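## Task

Use the forceps T1 to take the vial standing in well D1 of rack R1 and put it in well C1 of tube carrier TC, resting on the well's floor. Then place TC flat on raised nest N2, inside its locators, with TC's well A1 at the N2 corner labelled A1. Return T1 to holder H1 with both tips in one slot, and leave H1 upright on its base. Every other vial stays upright in its own R1 well, and R1 stays seated in its nest. Nothing may rely on the robot to stay in place: release everything and move the grippers away at the end.

## Robot and tools

Robot: two arms in a physics simulator, left_arm and right_arm, each ending in a two-finger parallel gripper. These names are labels only, not image sides. Scene frame: the origin sits on the table surface midway between the arms, +x points out over the table, +z points up, and left_arm is on the +y side. The arm roots are at left_arm (+0.017, +0.277, 0) and right_arm (+0.024, -0.332, 0), both turned slightly about z. TC starts between the arms and N2 is on the left arm's side. Row letters, column numbers and a triangle at A1 are printed on R1 and TC. A vial is picked up by gripping its cap with T1, so the gripper first holds the forceps and the forceps hold the vial.

Gripper frame: the fingers point along the gripper's +z axis and close along its y axis. end_effector_position is the point between the finger pads, roughly 1 cm short of the fingertips. Joint ranges (rad), base to hand: waist -2.618 to 3.054, shoulder 0.000 to 3.142, elbow 0.000 to 3.142, wrist pitch -1.571 to 1.571, wrist yaw -1.571 to 1.571, wrist roll -2.094 to 2.094. A wrist camera is mounted on each gripper.

The row format, used by execute_actions and move: always 16 numbers in a single list covering both arms, even when one arm is idle. First left_arm's 8: x, y, z, qw, qx, qy, qz, opening; then right_arm's 8 in the same order. x, y, z are an absolute target in metres for end_effector_position, and qw, qx, qy, qz an absolute target orientation (w first), both in the scene frame. Opening ranges -1 (closed) to +1 (fully open, 0.094 m). To keep an arm still or its orientation fixed, repeat the exact pose and quaternion from the last result taken before it stopped, not a drifted reading. A target more than 0.6 m from an arm's last reported position along any gripper axis gets the call refused, and nothing is sent.

execute_actions: argument actions, a list with at most one item, and optional pictures (boolean, default gives images). An empty list just reports state. {"rows": [...], "steps": n} applies one row per control step (1/30 s), up to 15 rows and 15 steps, default 15; the final row repeats if rows run out. {"steps": n} without rows is a wait of up to 300 steps counted from the previous result, including your reply time.

move: target is one 16-number row as above; speed in m/s from 0.002 to 0.5 (default 0.25; turning limited to twice that in rad/s). Both grippers travel straight lines that finish together, lasting 0.5 to 10 s; longer paths are cut off at 10 s. Openings are sent at the start. It does not avoid obstacles or the other arm, grippers can lag, stray or overshoot the speed (especially near full reach), and faster contact or a target deeper past contact presses harder.



Motion limits: every step the commanded pose is clipped to within 70 mm and 16 degrees of the measured one, then solved by damped IK with position favoured over orientation. After an action ends an arm only continues to its last clipped pose, so long moves need follow-up commands; check the reported pose. Joint friction may leave the hand up to about 31 mm off, and smaller commanded changes may do nothing. Reported hand positions can be wrong, more so when reaching far. The simulation keeps running while you think.

Gripping: grip_measured is the finger opening on the command scale (Joint positions ends with it in metres); readings may be off by about 1 mm per gripper. To hold something, command an opening below grip_measured, about 0.03 lower for a firm grip, less for a lighter one. Pad force tops out near 50 to 62 N, lower on parts thinner than about 2 mm. Occasionally a held part gets tugged or a loose item gets pushed.

Result lines: the state line gives each gripper's position and quaternion. HELD marks steps not sent; 'pose unreachable' means the clearance check altered or blocked that arm's command. 'Hand target' shows where the controller is currently driving each gripper. move adds a 'move:' line with its ending (done, off_target, moving, held, fault) and limits (paced: pose clipped; held: some steps blocked, after which the arm may surge), plus each gripper's distance to its target; if only one arm is named, the other finished. FAULT lines report arm stops. MOTOR HOT appears from 75 °C; holding loads heats motors, at 90 °C the arm stops for 10 s, and at 100 °C it drops everything.

Avoid: arms striking or pushing each other, anything leaving the table, dropped or slipping parts, slams and hard pushes, and long heavy holds.

Each tool is called after "Emit:" in YAML: its name, and indented under it one key for each argument.

## Session

Emit:
execute_actions:
  actions: []

Scene clock: 0.00 s of 12600.00 s.
left_arm: end_effector_position=(+0.2656, +0.3910, +0.3324) grip_measured=+1.000 end_effector_quat_wxyz=(+0.462, +0.176, +0.632, +0.597) | right_arm: end_effector_position=(+0.2852, -0.1116, +0.2500) grip_measured=+1.000 end_effector_quat_wxyz=(+0.581, +0.209, +0.777, +0.127)
Joint positions: left_arm=[ 0.159  0.534  0.488  0.209 -0.53   1.267  0.094] | right_arm=[ 1.22   1.265  0.961 -0.417  1.11   1.144  0.094]
Joint velocities: left_arm=[0.002 0.017 0.002 0.022 0.037 0.007 0.   ] | right_arm=[-0.007 -0.002 -0.017 -0.007 -0.022  0.037  0.   ]
Motor temperatures (°C, as the motors report them): left_arm=[20 22 20 20 20 22] | right_arm=[20 19 22 20 19 22]
Hand target (left_arm): +0.266, +0.391, +0.332; +0.462, +0.176, +0.632, +0.597
Hand target (right_arm): +0.285, -0.112, +0.250; +0.581, +0.209, +0.777, +0.127

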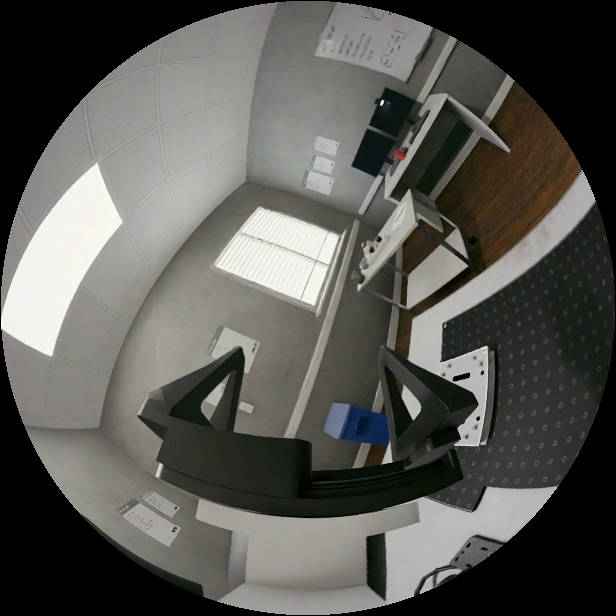

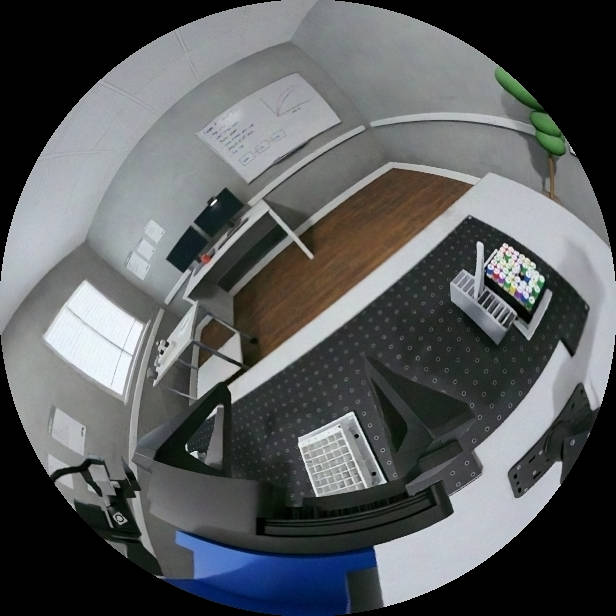

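Emit:
move:
  target: [0.3,0.25,0.3,0,0,1,0,1,0.3,-0.25,0.3,0,0,1,0,1]

Scene clock: 7.17 s of 12600.00 s.
left_arm: end_effector_position=(+0.3028, +0.2494, +0.3039) grip_measured=+1.000 end_effector_quat_wxyz=(+0.217, +0.019, +0.976, -0.001) | right_arm: end_effector_position=(+0.3076, -0.2486, +0.2838) grip_measured=+1.000 end_effector_quat_wxyz=(+0.169, +0.008, +0.984, +0.048)
Joint positions: left_arm=[-0.068  1.427  1.833 -1.54  -0.041 -0.072  0.094] | right_arm=[ 0.342  1.493  1.831 -1.555  0.007  0.304  0.094]
Joint velocities: left_arm=[ 0.012  0.002  0.002 -0.022  0.007 -0.037  0.   ] | right_arm=[-0.022  0.007 -0.007 -0.007 -0.066  0.066  0.   ]
Motor temperatures (°C, as the motors report them): left_arm=[20 22 22 21 20 22] | right_arm=[20 20 24 21 19 22]
Hand target (left_arm): +0.303, +0.251, +0.302; +0.205, +0.011, +0.979, -0.004
Hand target (right_arm): +0.305, -0.251, +0.300; +0.195, +0.005, +0.979, +0.057
Off the commanded pose (left_arm): 0.005 m, 25 deg; orientation clipped at the last step of the last action.
Off the commanded pose (right_arm): 0.018 m, 20 deg; orientation clipped at the last step of the last action.
joint sent to its limit (left arm) — the command would take joint 4 (wrist pitch) past its lower limit, so that joint was sent only as far as its limit.
joint sent to its limit (right arm) — the command would take joint 4 (wrist pitch) past its lower limit, so that joint was sent only as far as its limit.
move: off_target (left_arm, right_arm); limits=paced

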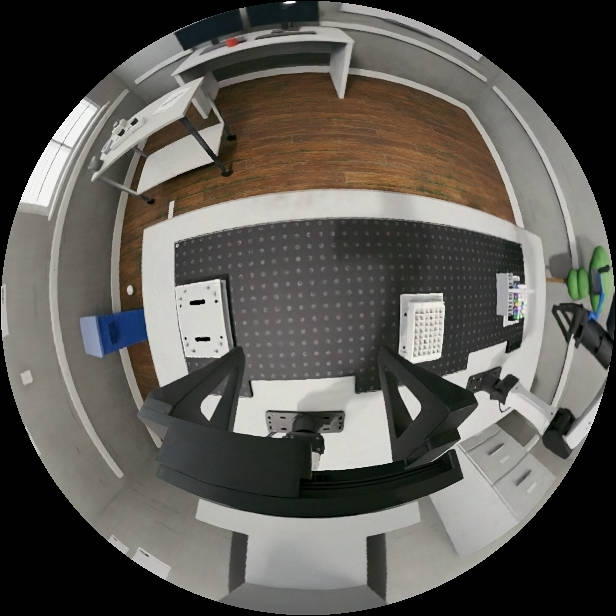

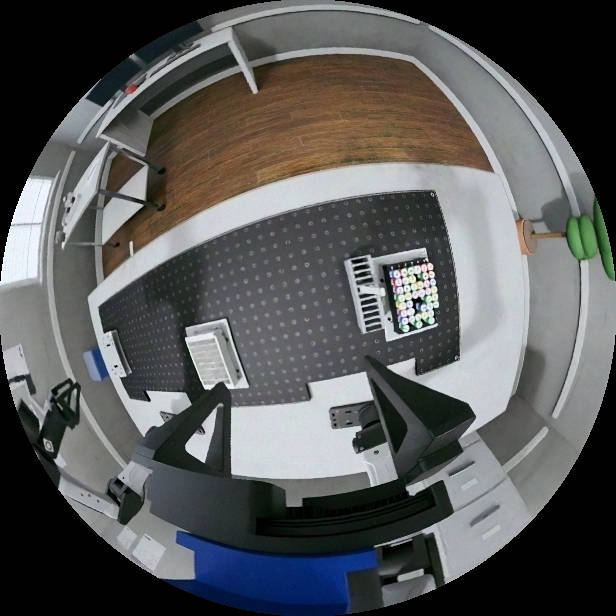

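Emit:
move:
  target: [0.25,0.05,0.2,0,0,1,0,1,0.27,-0.42,0.2,0,0,1,0,1]

Emit:
zoom_image:
  camera: "cam_right_wrist"
  region: [200,180,460,440]

Emit:
zoom_image:
  camera: "cam_left_wrist"
  region: [200,180,460,440]

Scene clock: 11.07 s of 12600.00 s.
left_arm: end_effector_position=(+0.2572, +0.0521, +0.1974) grip_measured=+1.000 end_effector_quat_wxyz=(+0.028, +0.005, +0.999, -0.019) | right_arm: end_effector_position=(+0.2761, -0.4220, +0.2052) grip_measured=+1.000 end_effector_quat_wxyz=(+0.033, +0.007, +0.999, -0.009)
Joint positions: left_arm=[-0.705  1.764  1.805 -1.545 -0.011 -0.748  0.094] | right_arm=[-0.294  1.533  1.587 -1.557 -0.006 -0.332  0.094]
Joint velocities: left_arm=[ 0.002  0.017  0.007  0.022 -0.051 -0.051  0.   ] | right_arm=[-0.012 -0.007  0.002  0.037 -0.037 -0.007  0.   ]
Motor temperatures (°C, as the motors report them): left_arm=[20 23 22 21 20 22] | right_arm=[20 21 24 21 19 22]
Hand target (left_arm): +0.255, +0.050, +0.200; +0.024, +0.003, +1.000, -0.020
Hand target (right_arm): +0.273, -0.424, +0.199; +0.019, +0.003, +1.000, -0.008
Off the commanded pose (left_arm): 0.008 m, 4 deg.
Off the commanded pose (right_arm): 0.008 m, 4 deg.
joint sent to its limit (left arm) — the command would take joint 4 (wrist pitch) past its lower limit, so that joint was sent only as far as its limit.
joint sent to its limit (right arm) — the command would take joint 4 (wrist pitch) past its lower limit, so that joint was sent only as far as its limit.
move: off_target (left_arm, right_arm)

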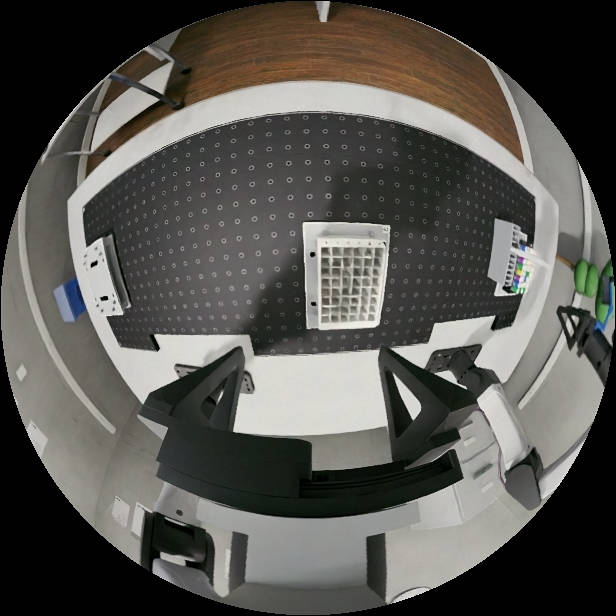

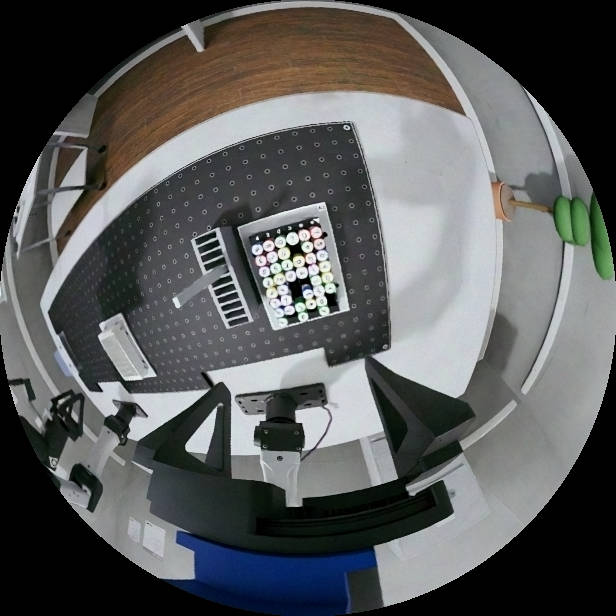

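Region (200, 180, 460, 440) of cam_right_wrist's 616x616 image, scaled by 1.938, with more detail than that image has.

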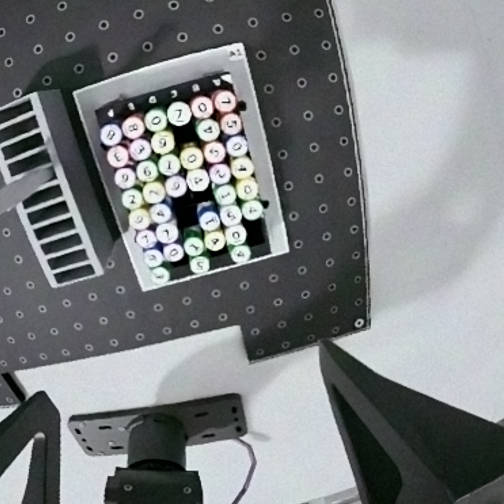

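Region (200, 180, 460, 440) of cam_left_wrist's 616x616 image, scaled by 1.938, with more detail than that image has.

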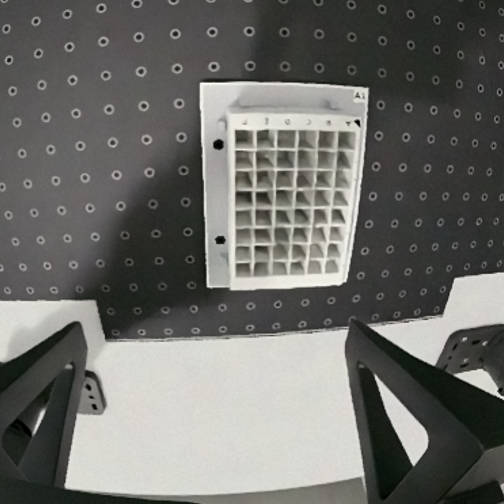

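Emit:
move:
  target: [0.25,0.15,0.2,0,0,1,0,1,0.33,-0.34,0.2,0,0,1,0,1]

Emit:
zoom_image:
  camera: "cam_right_wrist"
  region: [180,200,440,460]

Scene clock: 16.63 s of 12600.00 s.
left_arm: end_effector_position=(+0.2550, +0.1444, +0.2034) grip_measured=+1.000 end_effector_quat_wxyz=(+0.030, -0.001, +0.999, -0.013) | right_arm: end_effector_position=(+0.3233, -0.3379, +0.1953) grip_measured=+1.000 end_effector_quat_wxyz=(+0.018, -0.006, +1.000, +0.001)
Joint positions: left_arm=[-0.459  1.552  1.599 -1.553 -0.006 -0.513  0.094] | right_arm=[ 0.031  1.675  1.695 -1.556 -0.003 -0.035  0.094]
Joint velocities: left_arm=[-0.027  0.007 -0.017  0.11  -0.007 -0.051  0.   ] | right_arm=[ 0.002 -0.002 -0.017 -0.066 -0.022  0.022  0.   ]
Motor temperatures (°C, as the motors report them): left_arm=[20 25 23 21 20 22] | right_arm=[20 21 24 21 19 22]
Hand target (left_arm): +0.248, +0.150, +0.199; +0.016, +0.000, +1.000, -0.007
Hand target (right_arm): +0.328, -0.338, +0.199; +0.025, -0.000, +1.000, +0.001
Off the commanded pose (left_arm): 0.008 m, 4 deg.
Off the commanded pose (right_arm): 0.008 m, 2 deg.
joint sent to its limit (left arm) — the command would take joint 4 (wrist pitch) past its lower limit, so that joint was sent only as far as its limit.
joint sent to its limit (right arm) — the command would take joint 4 (wrist pitch) past its lower limit, so that joint was sent only as far as its limit.
After step 90, 1.57 s passed at rest.
move: off_target (left_arm)

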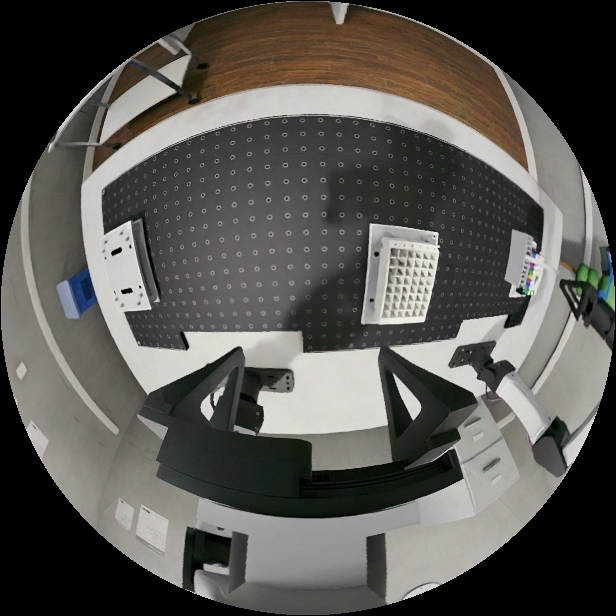

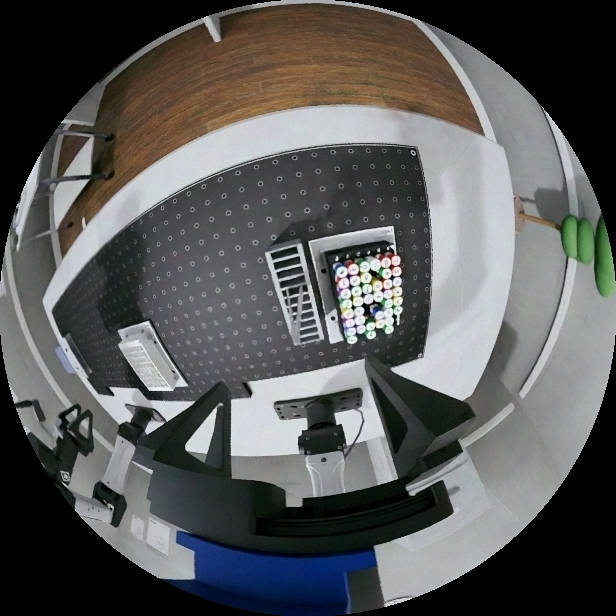

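Region (180, 200, 440, 460) of cam_right_wrist's 616x616 image, scaled by 1.938, with more detail than that image has.

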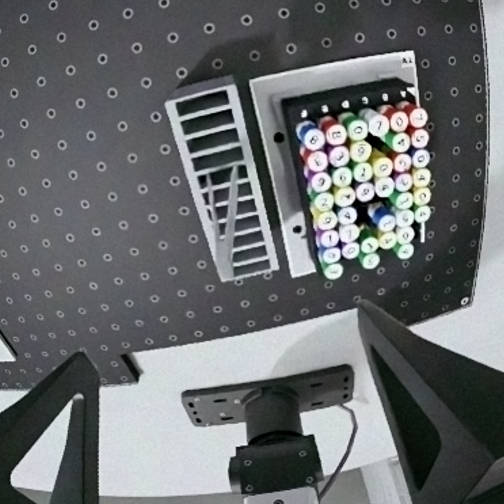

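Emit:
move:
  target: [0.25,0.15,0.2,0,0,1,0,1,0.345,-0.34,0.15,0,0,1,0,1]
  speed: 0.1

Emit:
zoom_image:
  camera: "cam_right_wrist"
  region: [180,220,440,480]

Scene clock: 23.47 s of 12600.00 s.
left_arm: end_effector_position=(+0.2550, +0.1444, +0.2034) grip_measured=+1.000 end_effector_quat_wxyz=(+0.030, +0.003, +0.999, -0.013) | right_arm: end_effector_position=(+0.3438, -0.3383, +0.1562) grip_measured=+1.000 end_effector_quat_wxyz=(+0.004, -0.005, +1.000, +0.001)
Joint positions: left_arm=[-0.459  1.552  1.599 -1.553 -0.006 -0.506  0.094] | right_arm=[ 0.031  1.753  1.627 -1.437 -0.003 -0.032  0.094]
Joint velocities: left_arm=[ 0.002  0.002  0.012 -0.037 -0.037  0.007  0.   ] | right_arm=[-0.012  0.002 -0.002 -0.007 -0.007 -0.007  0.   ]
Motor temperatures (°C, as the motors report them): left_arm=[20 26 23 21 20 22] | right_arm=[20 22 25 21 19 22]
Hand target (left_arm): +0.250, +0.150, +0.199; +0.017, +0.000, +1.000, -0.009
Hand target (right_arm): +0.345, -0.340, +0.150; -0.000, +0.000, +1.000, -0.000
Off the commanded pose (left_arm): 0.008 m, 4 deg.
Off the commanded pose (right_arm): 0.007 m, 1 deg.
joint sent to its limit (left arm) — the command would take joint 4 (wrist pitch) past its lower limit, so that joint was sent only as far as its limit.
After step 90, 2.87 s passed at rest.
move: off_target (left_arm)

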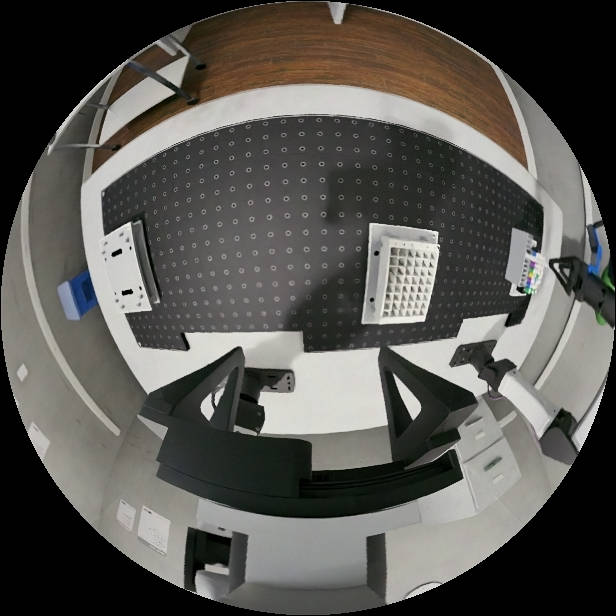

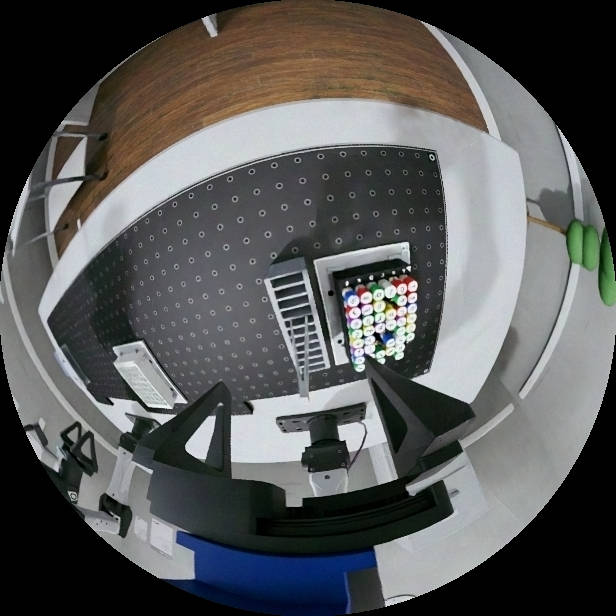

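Region (180, 220, 440, 480) of cam_right_wrist's 616x616 image, scaled by 1.938, with more detail than that image has.

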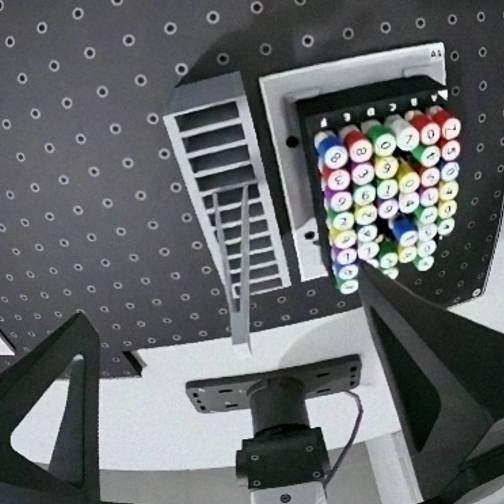

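Emit:
move:
  target: [0.35,-0.1,0.17,0.383,0.557,0.663,-0.321,-1,0.345,-0.34,0.13,0,0,1,0,1]

Emit:
zoom_image:
  camera: "cam_left_wrist"
  region: [180,100,440,360]

Emit:
zoom_image:
  camera: "cam_right_wrist"
  region: [180,240,440,500]

Scene clock: 32.47 s of 12600.00 s.
left_arm: end_effector_position=(+0.3509, -0.0903, +0.1659) grip_measured=-0.990 end_effector_quat_wxyz=(+0.376, +0.544, +0.677, -0.321) | right_arm: end_effector_position=(+0.3458, -0.3384, +0.1365) grip_measured=+1.000 end_effector_quat_wxyz=(+0.005, -0.005, +1.000, +0.001)
Joint positions: left_arm=[-0.574  1.797  1.275 -0.162  0.631  0.42   0.   ] | right_arm=[ 0.031  1.753  1.549 -1.357 -0.003 -0.032  0.094]
Joint velocities: left_arm=[ 0.017  0.007 -0.007 -0.022 -0.051  0.051  0.001] | right_arm=[-0.002  0.002 -0.002 -0.037  0.022 -0.022  0.   ]
Motor temperatures (°C, as the motors report them): left_arm=[20 27 24 21 20 22] | right_arm=[20 23 25 21 19 22]
Hand target (left_arm): +0.353, -0.099, +0.171; +0.385, +0.551, +0.666, -0.323
Hand target (right_arm): +0.345, -0.340, +0.130; -0.000, +0.000, +1.000, -0.000
Off the commanded pose (left_arm): 0.011 m, 2 deg.
Off the commanded pose (right_arm): 0.007 m, 1 deg.
After step 90, 2.10 s passed at rest.
move: off_target (left_arm)

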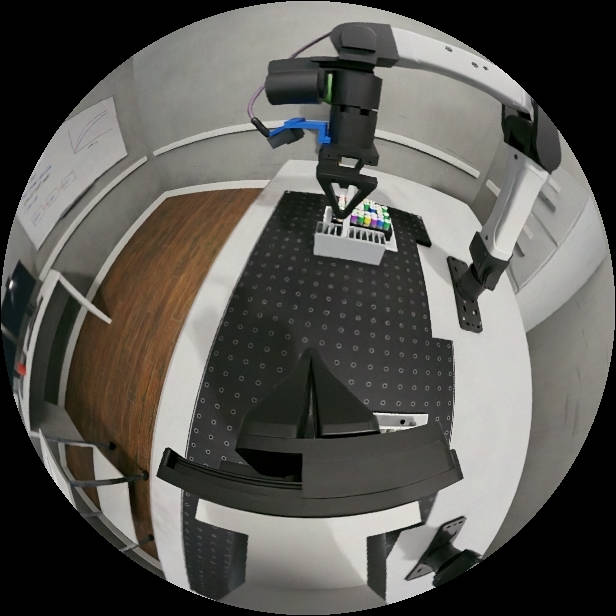

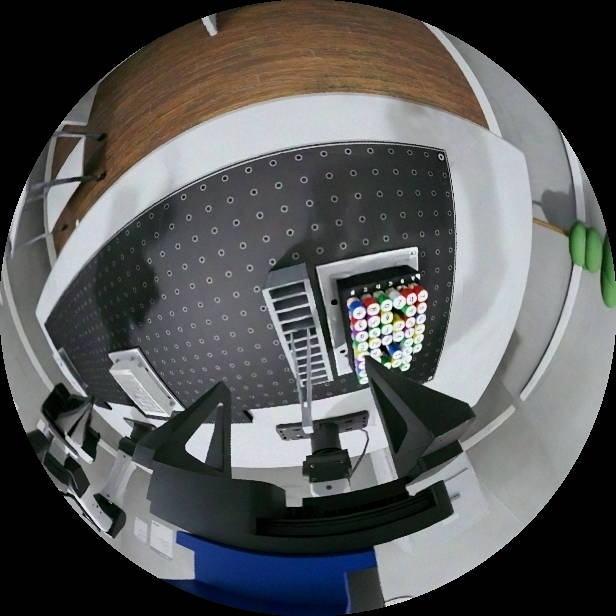

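Region (180, 100, 440, 360) of cam_left_wrist's 616x616 image, scaled by 1.938, with more detail than that image has.

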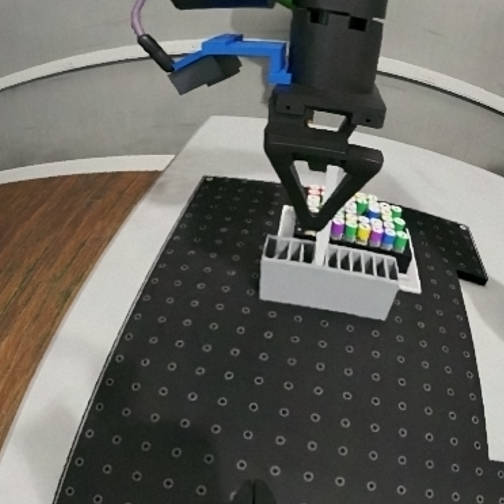

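Region (180, 240, 440, 500) of cam_right_wrist's 616x616 image, scaled by 1.938, with more detail than that image has.

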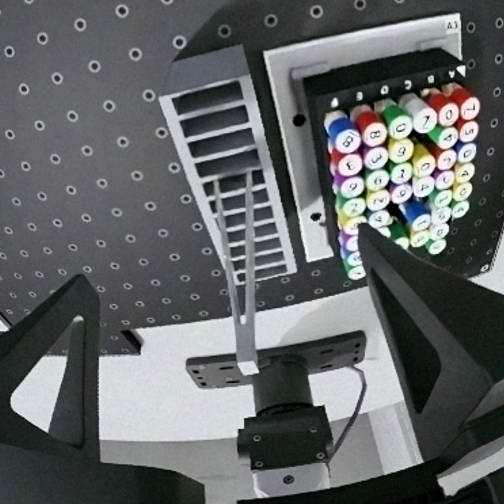

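Emit:
move:
  target: [0.35,-0.1,0.17,0.383,0.557,0.663,-0.321,-1,0.34,-0.345,0.11,0,0,1,0,-0.2]
  speed: 0.05

Emit:
zoom_image:
  camera: "cam_left_wrist"
  region: [270,130,420,280]

Emit:
zoom_image:
  camera: "cam_right_wrist"
  region: [200,280,420,500]

Scene clock: 35.90 s of 12600.00 s.
left_arm: end_effector_position=(+0.3509, -0.0905, +0.1661) grip_measured=-0.990 end_effector_quat_wxyz=(+0.379, +0.549, +0.673, -0.319) | right_arm: end_effector_position=(+0.3410, -0.3419, +0.1116) grip_measured=-0.199 end_effector_quat_wxyz=(-0.004, +0.001, +1.000, +0.002)
Joint positions: left_arm=[-0.574  1.797  1.275 -0.161  0.632  0.433  0.   ] | right_arm=[ 0.019  1.753  1.45  -1.276 -0.003 -0.032  0.038]
Joint velocities: left_arm=[-0.002 -0.002  0.002 -0.125  0.022  0.037 -0.001] | right_arm=[ 0.002 -0.012 -0.012  0.007  0.037  0.037  0.   ]
Motor temperatures (°C, as the motors report them): left_arm=[20 29 25 22 20 22] | right_arm=[20 23 25 21 19 22]
Hand target (left_arm): +0.350, -0.100, +0.170; +0.383, +0.557, +0.663, -0.321
Hand target (right_arm): +0.340, -0.345, +0.110; -0.000, +0.000, +1.000, -0.000
Off the commanded pose (left_arm): 0.010 m, 2 deg.
Off the commanded pose (right_arm): 0.004 m, 0 deg.
move: done

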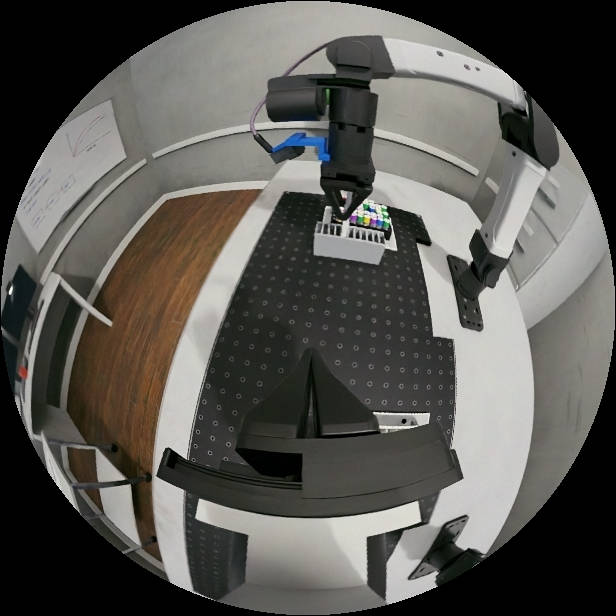

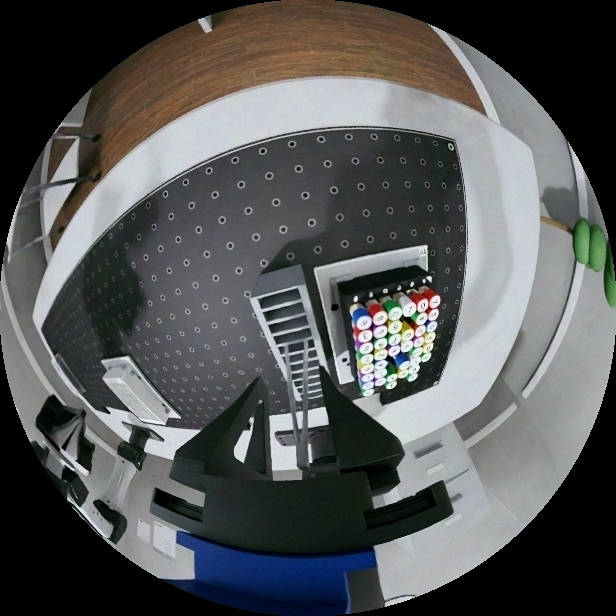

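Region (270, 130, 420, 280) of cam_left_wrist's 616x616 image, scaled by 3.360, with more detail than that image has.

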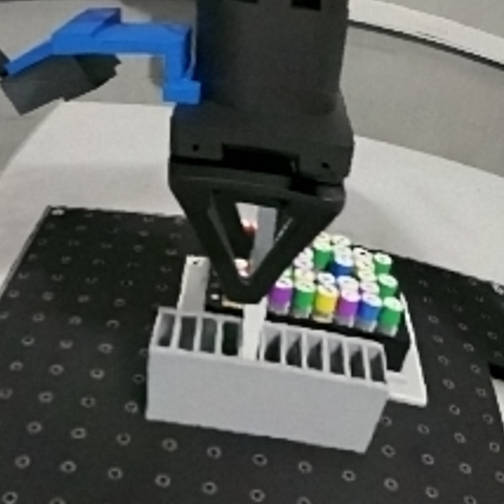

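Region (200, 280, 420, 500) of cam_right_wrist's 616x616 image, scaled by 2.291, with more detail than that image has.

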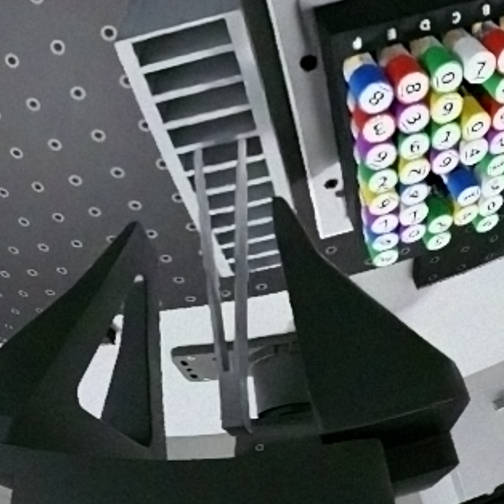

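Emit:
move:
  target: [0.35,-0.1,0.17,0.383,0.557,0.663,-0.321,-1,0.337,-0.35,0.11,0,0,1,0,-0.6]
  speed: 0.03

Emit:
move:
  target: [0.35,-0.1,0.17,0.383,0.557,0.663,-0.321,-1,0.337,-0.35,0.11,0,0,1,0,-0.76]
  speed: 0.03

Emit:
zoom_image:
  camera: "cam_left_wrist"
  region: [270,130,420,280]

Emit:
zoom_image:
  camera: "cam_right_wrist"
  region: [200,280,420,500]

Scene clock: 40.87 s of 12600.00 s.
left_arm: end_effector_position=(+0.3509, -0.0905, +0.1661) grip_measured=-0.990 end_effector_quat_wxyz=(+0.379, +0.549, +0.673, -0.319) | right_arm: end_effector_position=(+0.3414, -0.3471, +0.1116) grip_measured=-0.599 end_effector_quat_wxyz=(-0.002, +0.002, +1.000, +0.002)
Joint positions: left_arm=[-0.574  1.797  1.275 -0.161  0.632  0.433  0.   ] | right_arm=[ 0.003  1.753  1.45  -1.273 -0.003 -0.046  0.019]
Joint velocities: left_arm=[ 0.037  0.007  0.007 -0.022 -0.022 -0.051 -0.001] | right_arm=[ 0.002 -0.002 -0.017  0.007 -0.022  0.007 -0.001]
Motor temperatures (°C, as the motors report them): left_arm=[20 30 26 23 20 22] | right_arm=[20 24 25 21 19 22]
Hand target (left_arm): +0.350, -0.100, +0.170; +0.383, +0.557, +0.663, -0.321
Hand target (right_arm): +0.337, -0.350, +0.110; -0.000, +0.000, +1.000, -0.000
Off the commanded pose (left_arm): 0.010 m, 2 deg.
Off the commanded pose (right_arm): 0.006 m, 0 deg.
After step 90, 1.27 s passed at rest.
move: done

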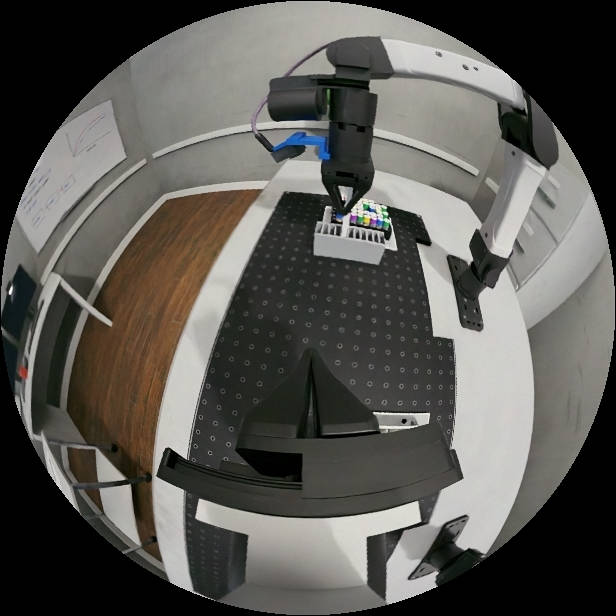

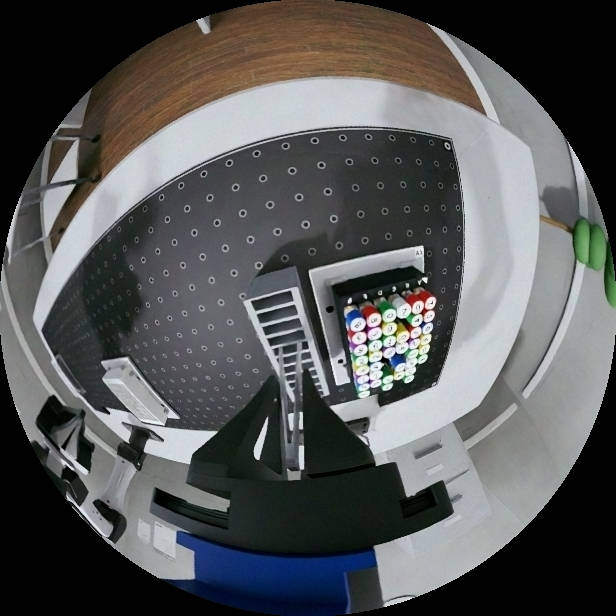

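Scene clock: 41.57 s of 12600.00 s.
left_arm: end_effector_position=(+0.3509, -0.0905, +0.1661) grip_measured=-0.990 end_effector_quat_wxyz=(+0.379, +0.549, +0.673, -0.319) | right_arm: end_effector_position=(+0.3415, -0.3471, +0.1116) grip_measured=-0.758 end_effector_quat_wxyz=(-0.002, +0.002, +1.000, +0.002)
Joint positions: left_arm=[-0.574  1.797  1.275 -0.161  0.632  0.433  0.   ] | right_arm=[ 0.003  1.753  1.45  -1.273 -0.003 -0.047  0.011]
Joint velocities: left_arm=[-0.017 -0.017 -0.002 -0.022  0.066  0.007 -0.   ] | right_arm=[ 0.007 -0.007 -0.002 -0.11  -0.022  0.022 -0.   ]
Motor temperatures (°C, as the motors report them): left_arm=[20 30 26 24 20 22] | right_arm=[20 24 25 21 19 22]
Hand target (left_arm): +0.350, -0.100, +0.170; +0.383, +0.557, +0.663, -0.321
Hand target (right_arm): +0.337, -0.350, +0.110; -0.000, -0.000, +1.000, -0.000
Off the commanded pose (left_arm): 0.010 m, 2 deg.
Off the commanded pose (right_arm): 0.006 m, 0 deg.
move: done

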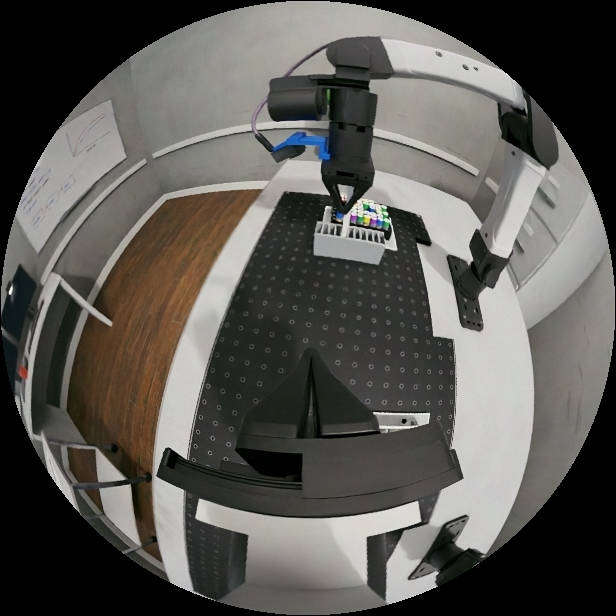

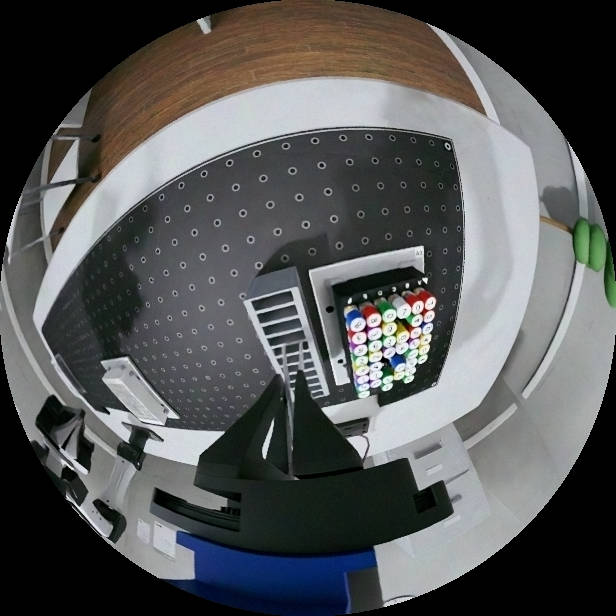

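Region (270, 130, 420, 280) of cam_left_wrist's 616x616 image, scaled by 3.360, with more detail than that image has.

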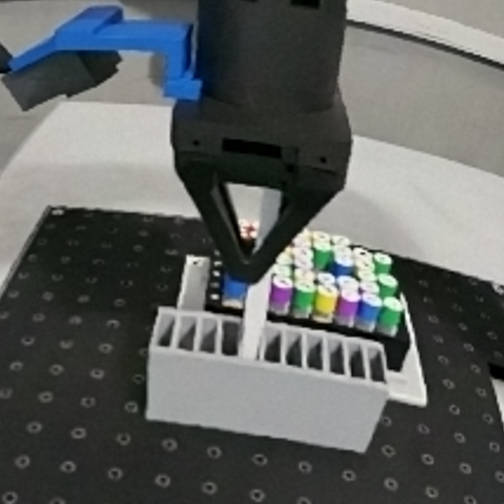

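Region (200, 280, 420, 500) of cam_right_wrist's 616x616 image, scaled by 2.291, with more detail than that image has.

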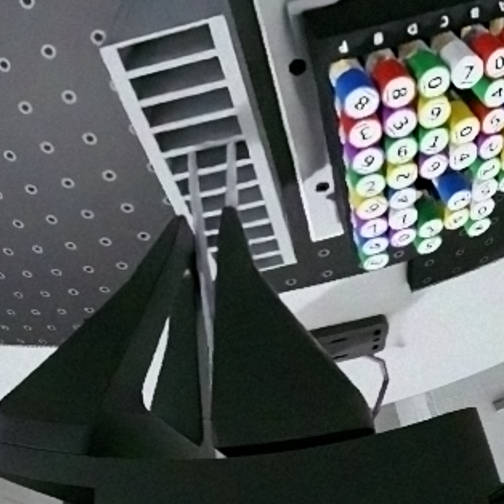

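Emit:
move:
  target: [0.35,-0.1,0.17,0.383,0.557,0.663,-0.321,-1,0.337,-0.35,0.11,0,0,1,0,-0.55]
  speed: 0.03

Emit:
move:
  target: [0.35,-0.1,0.17,0.383,0.557,0.663,-0.321,-1,0.332,-0.35,0.112,0.07,0,0.9975,0,-0.55]
  speed: 0.03

Emit:
zoom_image:
  camera: "cam_left_wrist"
  region: [270,130,420,280]

Scene clock: 44.63 s of 12600.00 s.
left_arm: end_effector_position=(+0.3509, -0.0905, +0.1661) grip_measured=-0.990 end_effector_quat_wxyz=(+0.379, +0.549, +0.673, -0.319) | right_arm: end_effector_position=(+0.3415, -0.3471, +0.1116) grip_measured=-0.551 end_effector_quat_wxyz=(-0.002, +0.001, +1.000, +0.002)
Joint positions: left_arm=[-0.574  1.797  1.275 -0.161  0.632  0.433  0.   ] | right_arm=[ 0.003  1.753  1.45  -1.273 -0.003 -0.047  0.021]
Joint velocities: left_arm=[-0.002  0.007  0.007 -0.037  0.007 -0.051  0.   ] | right_arm=[-0.012 -0.002 -0.007  0.022 -0.022  0.037  0.   ]
Motor temperatures (°C, as the motors report them): left_arm=[20 31 27 24 20 22] | right_arm=[20 25 25 21 19 22]
Hand target (left_arm): +0.350, -0.100, +0.170; +0.383, +0.557, +0.663, -0.321
Hand target (right_arm): +0.337, -0.350, +0.110; -0.000, -0.000, +1.000, -0.000
Off the commanded pose (left_arm): 0.010 m, 2 deg.
Off the commanded pose (right_arm): 0.006 m, 0 deg.
move: done

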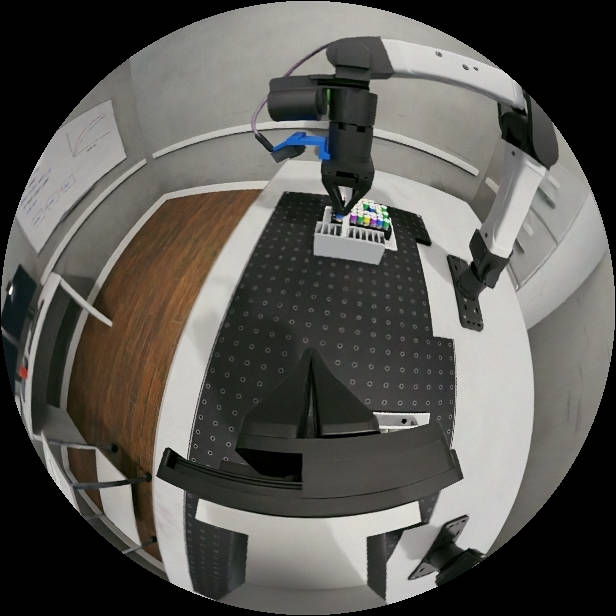

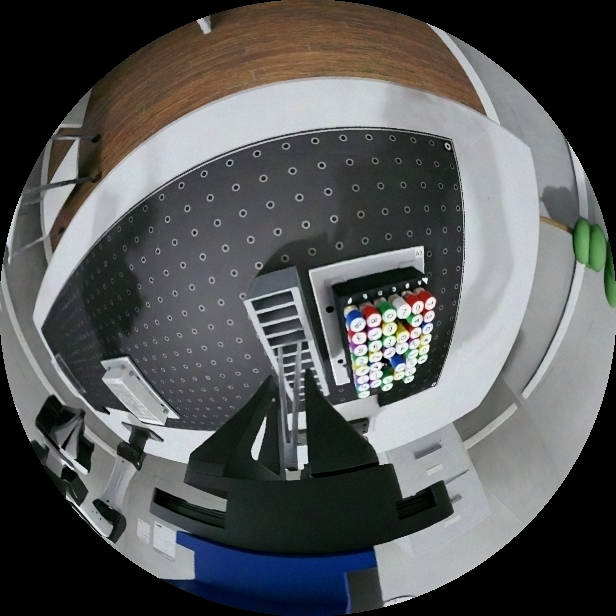

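Scene clock: 47.27 s of 12600.00 s.
left_arm: end_effector_position=(+0.3509, -0.0905, +0.1661) grip_measured=-0.990 end_effector_quat_wxyz=(+0.379, +0.549, +0.673, -0.319) | right_arm: end_effector_position=(+0.3327, -0.3485, +0.1110) grip_measured=-0.551 end_effector_quat_wxyz=(+0.059, +0.000, +0.998, -0.002)
Joint positions: left_arm=[-0.574  1.797  1.275 -0.161  0.632  0.433  0.   ] | right_arm=[-0.003  1.607  1.279 -1.125 -0.003 -0.055  0.021]
Joint velocities: left_arm=[ 0.002  0.002 -0.017 -0.022  0.007  0.007  0.   ] | right_arm=[ 0.007 -0.012 -0.002  0.051 -0.022  0.007 -0.   ]
Motor temperatures (°C, as the motors report them): left_arm=[20 32 27 24 20 22] | right_arm=[20 25 25 21 19 22]
Hand target (left_arm): +0.350, -0.100, +0.170; +0.383, +0.557, +0.663, -0.321
Hand target (right_arm): +0.332, -0.350, +0.113; +0.070, -0.001, +0.998, +0.000
Off the commanded pose (left_arm): 0.010 m, 2 deg.
Off the commanded pose (right_arm): 0.002 m, 1 deg.
move: done

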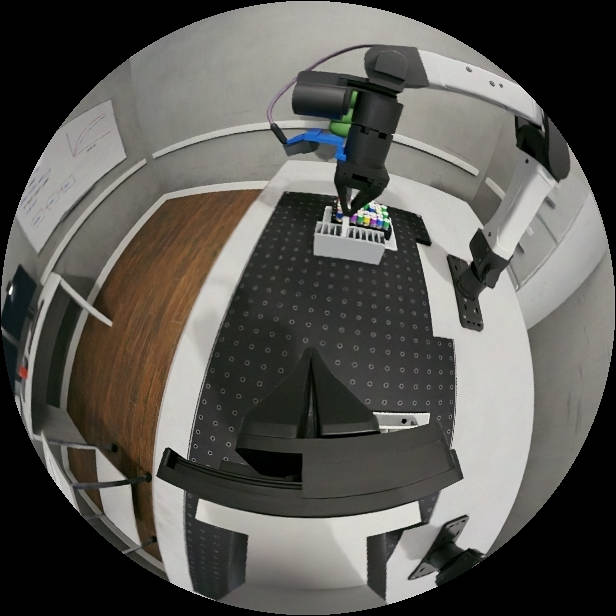

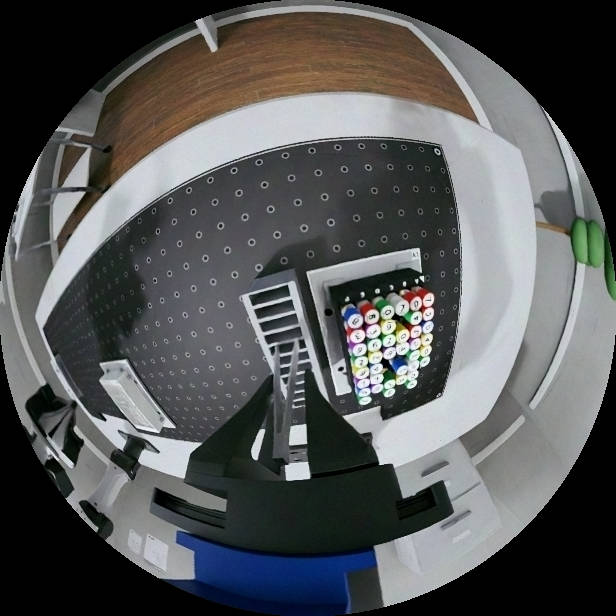

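Region (270, 130, 420, 280) of cam_left_wrist's 616x616 image, scaled by 3.360, with more detail than that image has.

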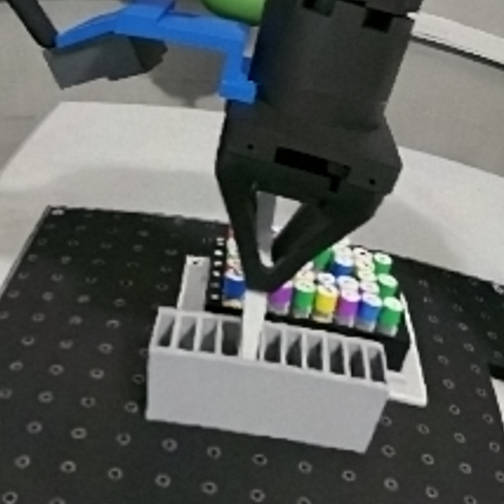

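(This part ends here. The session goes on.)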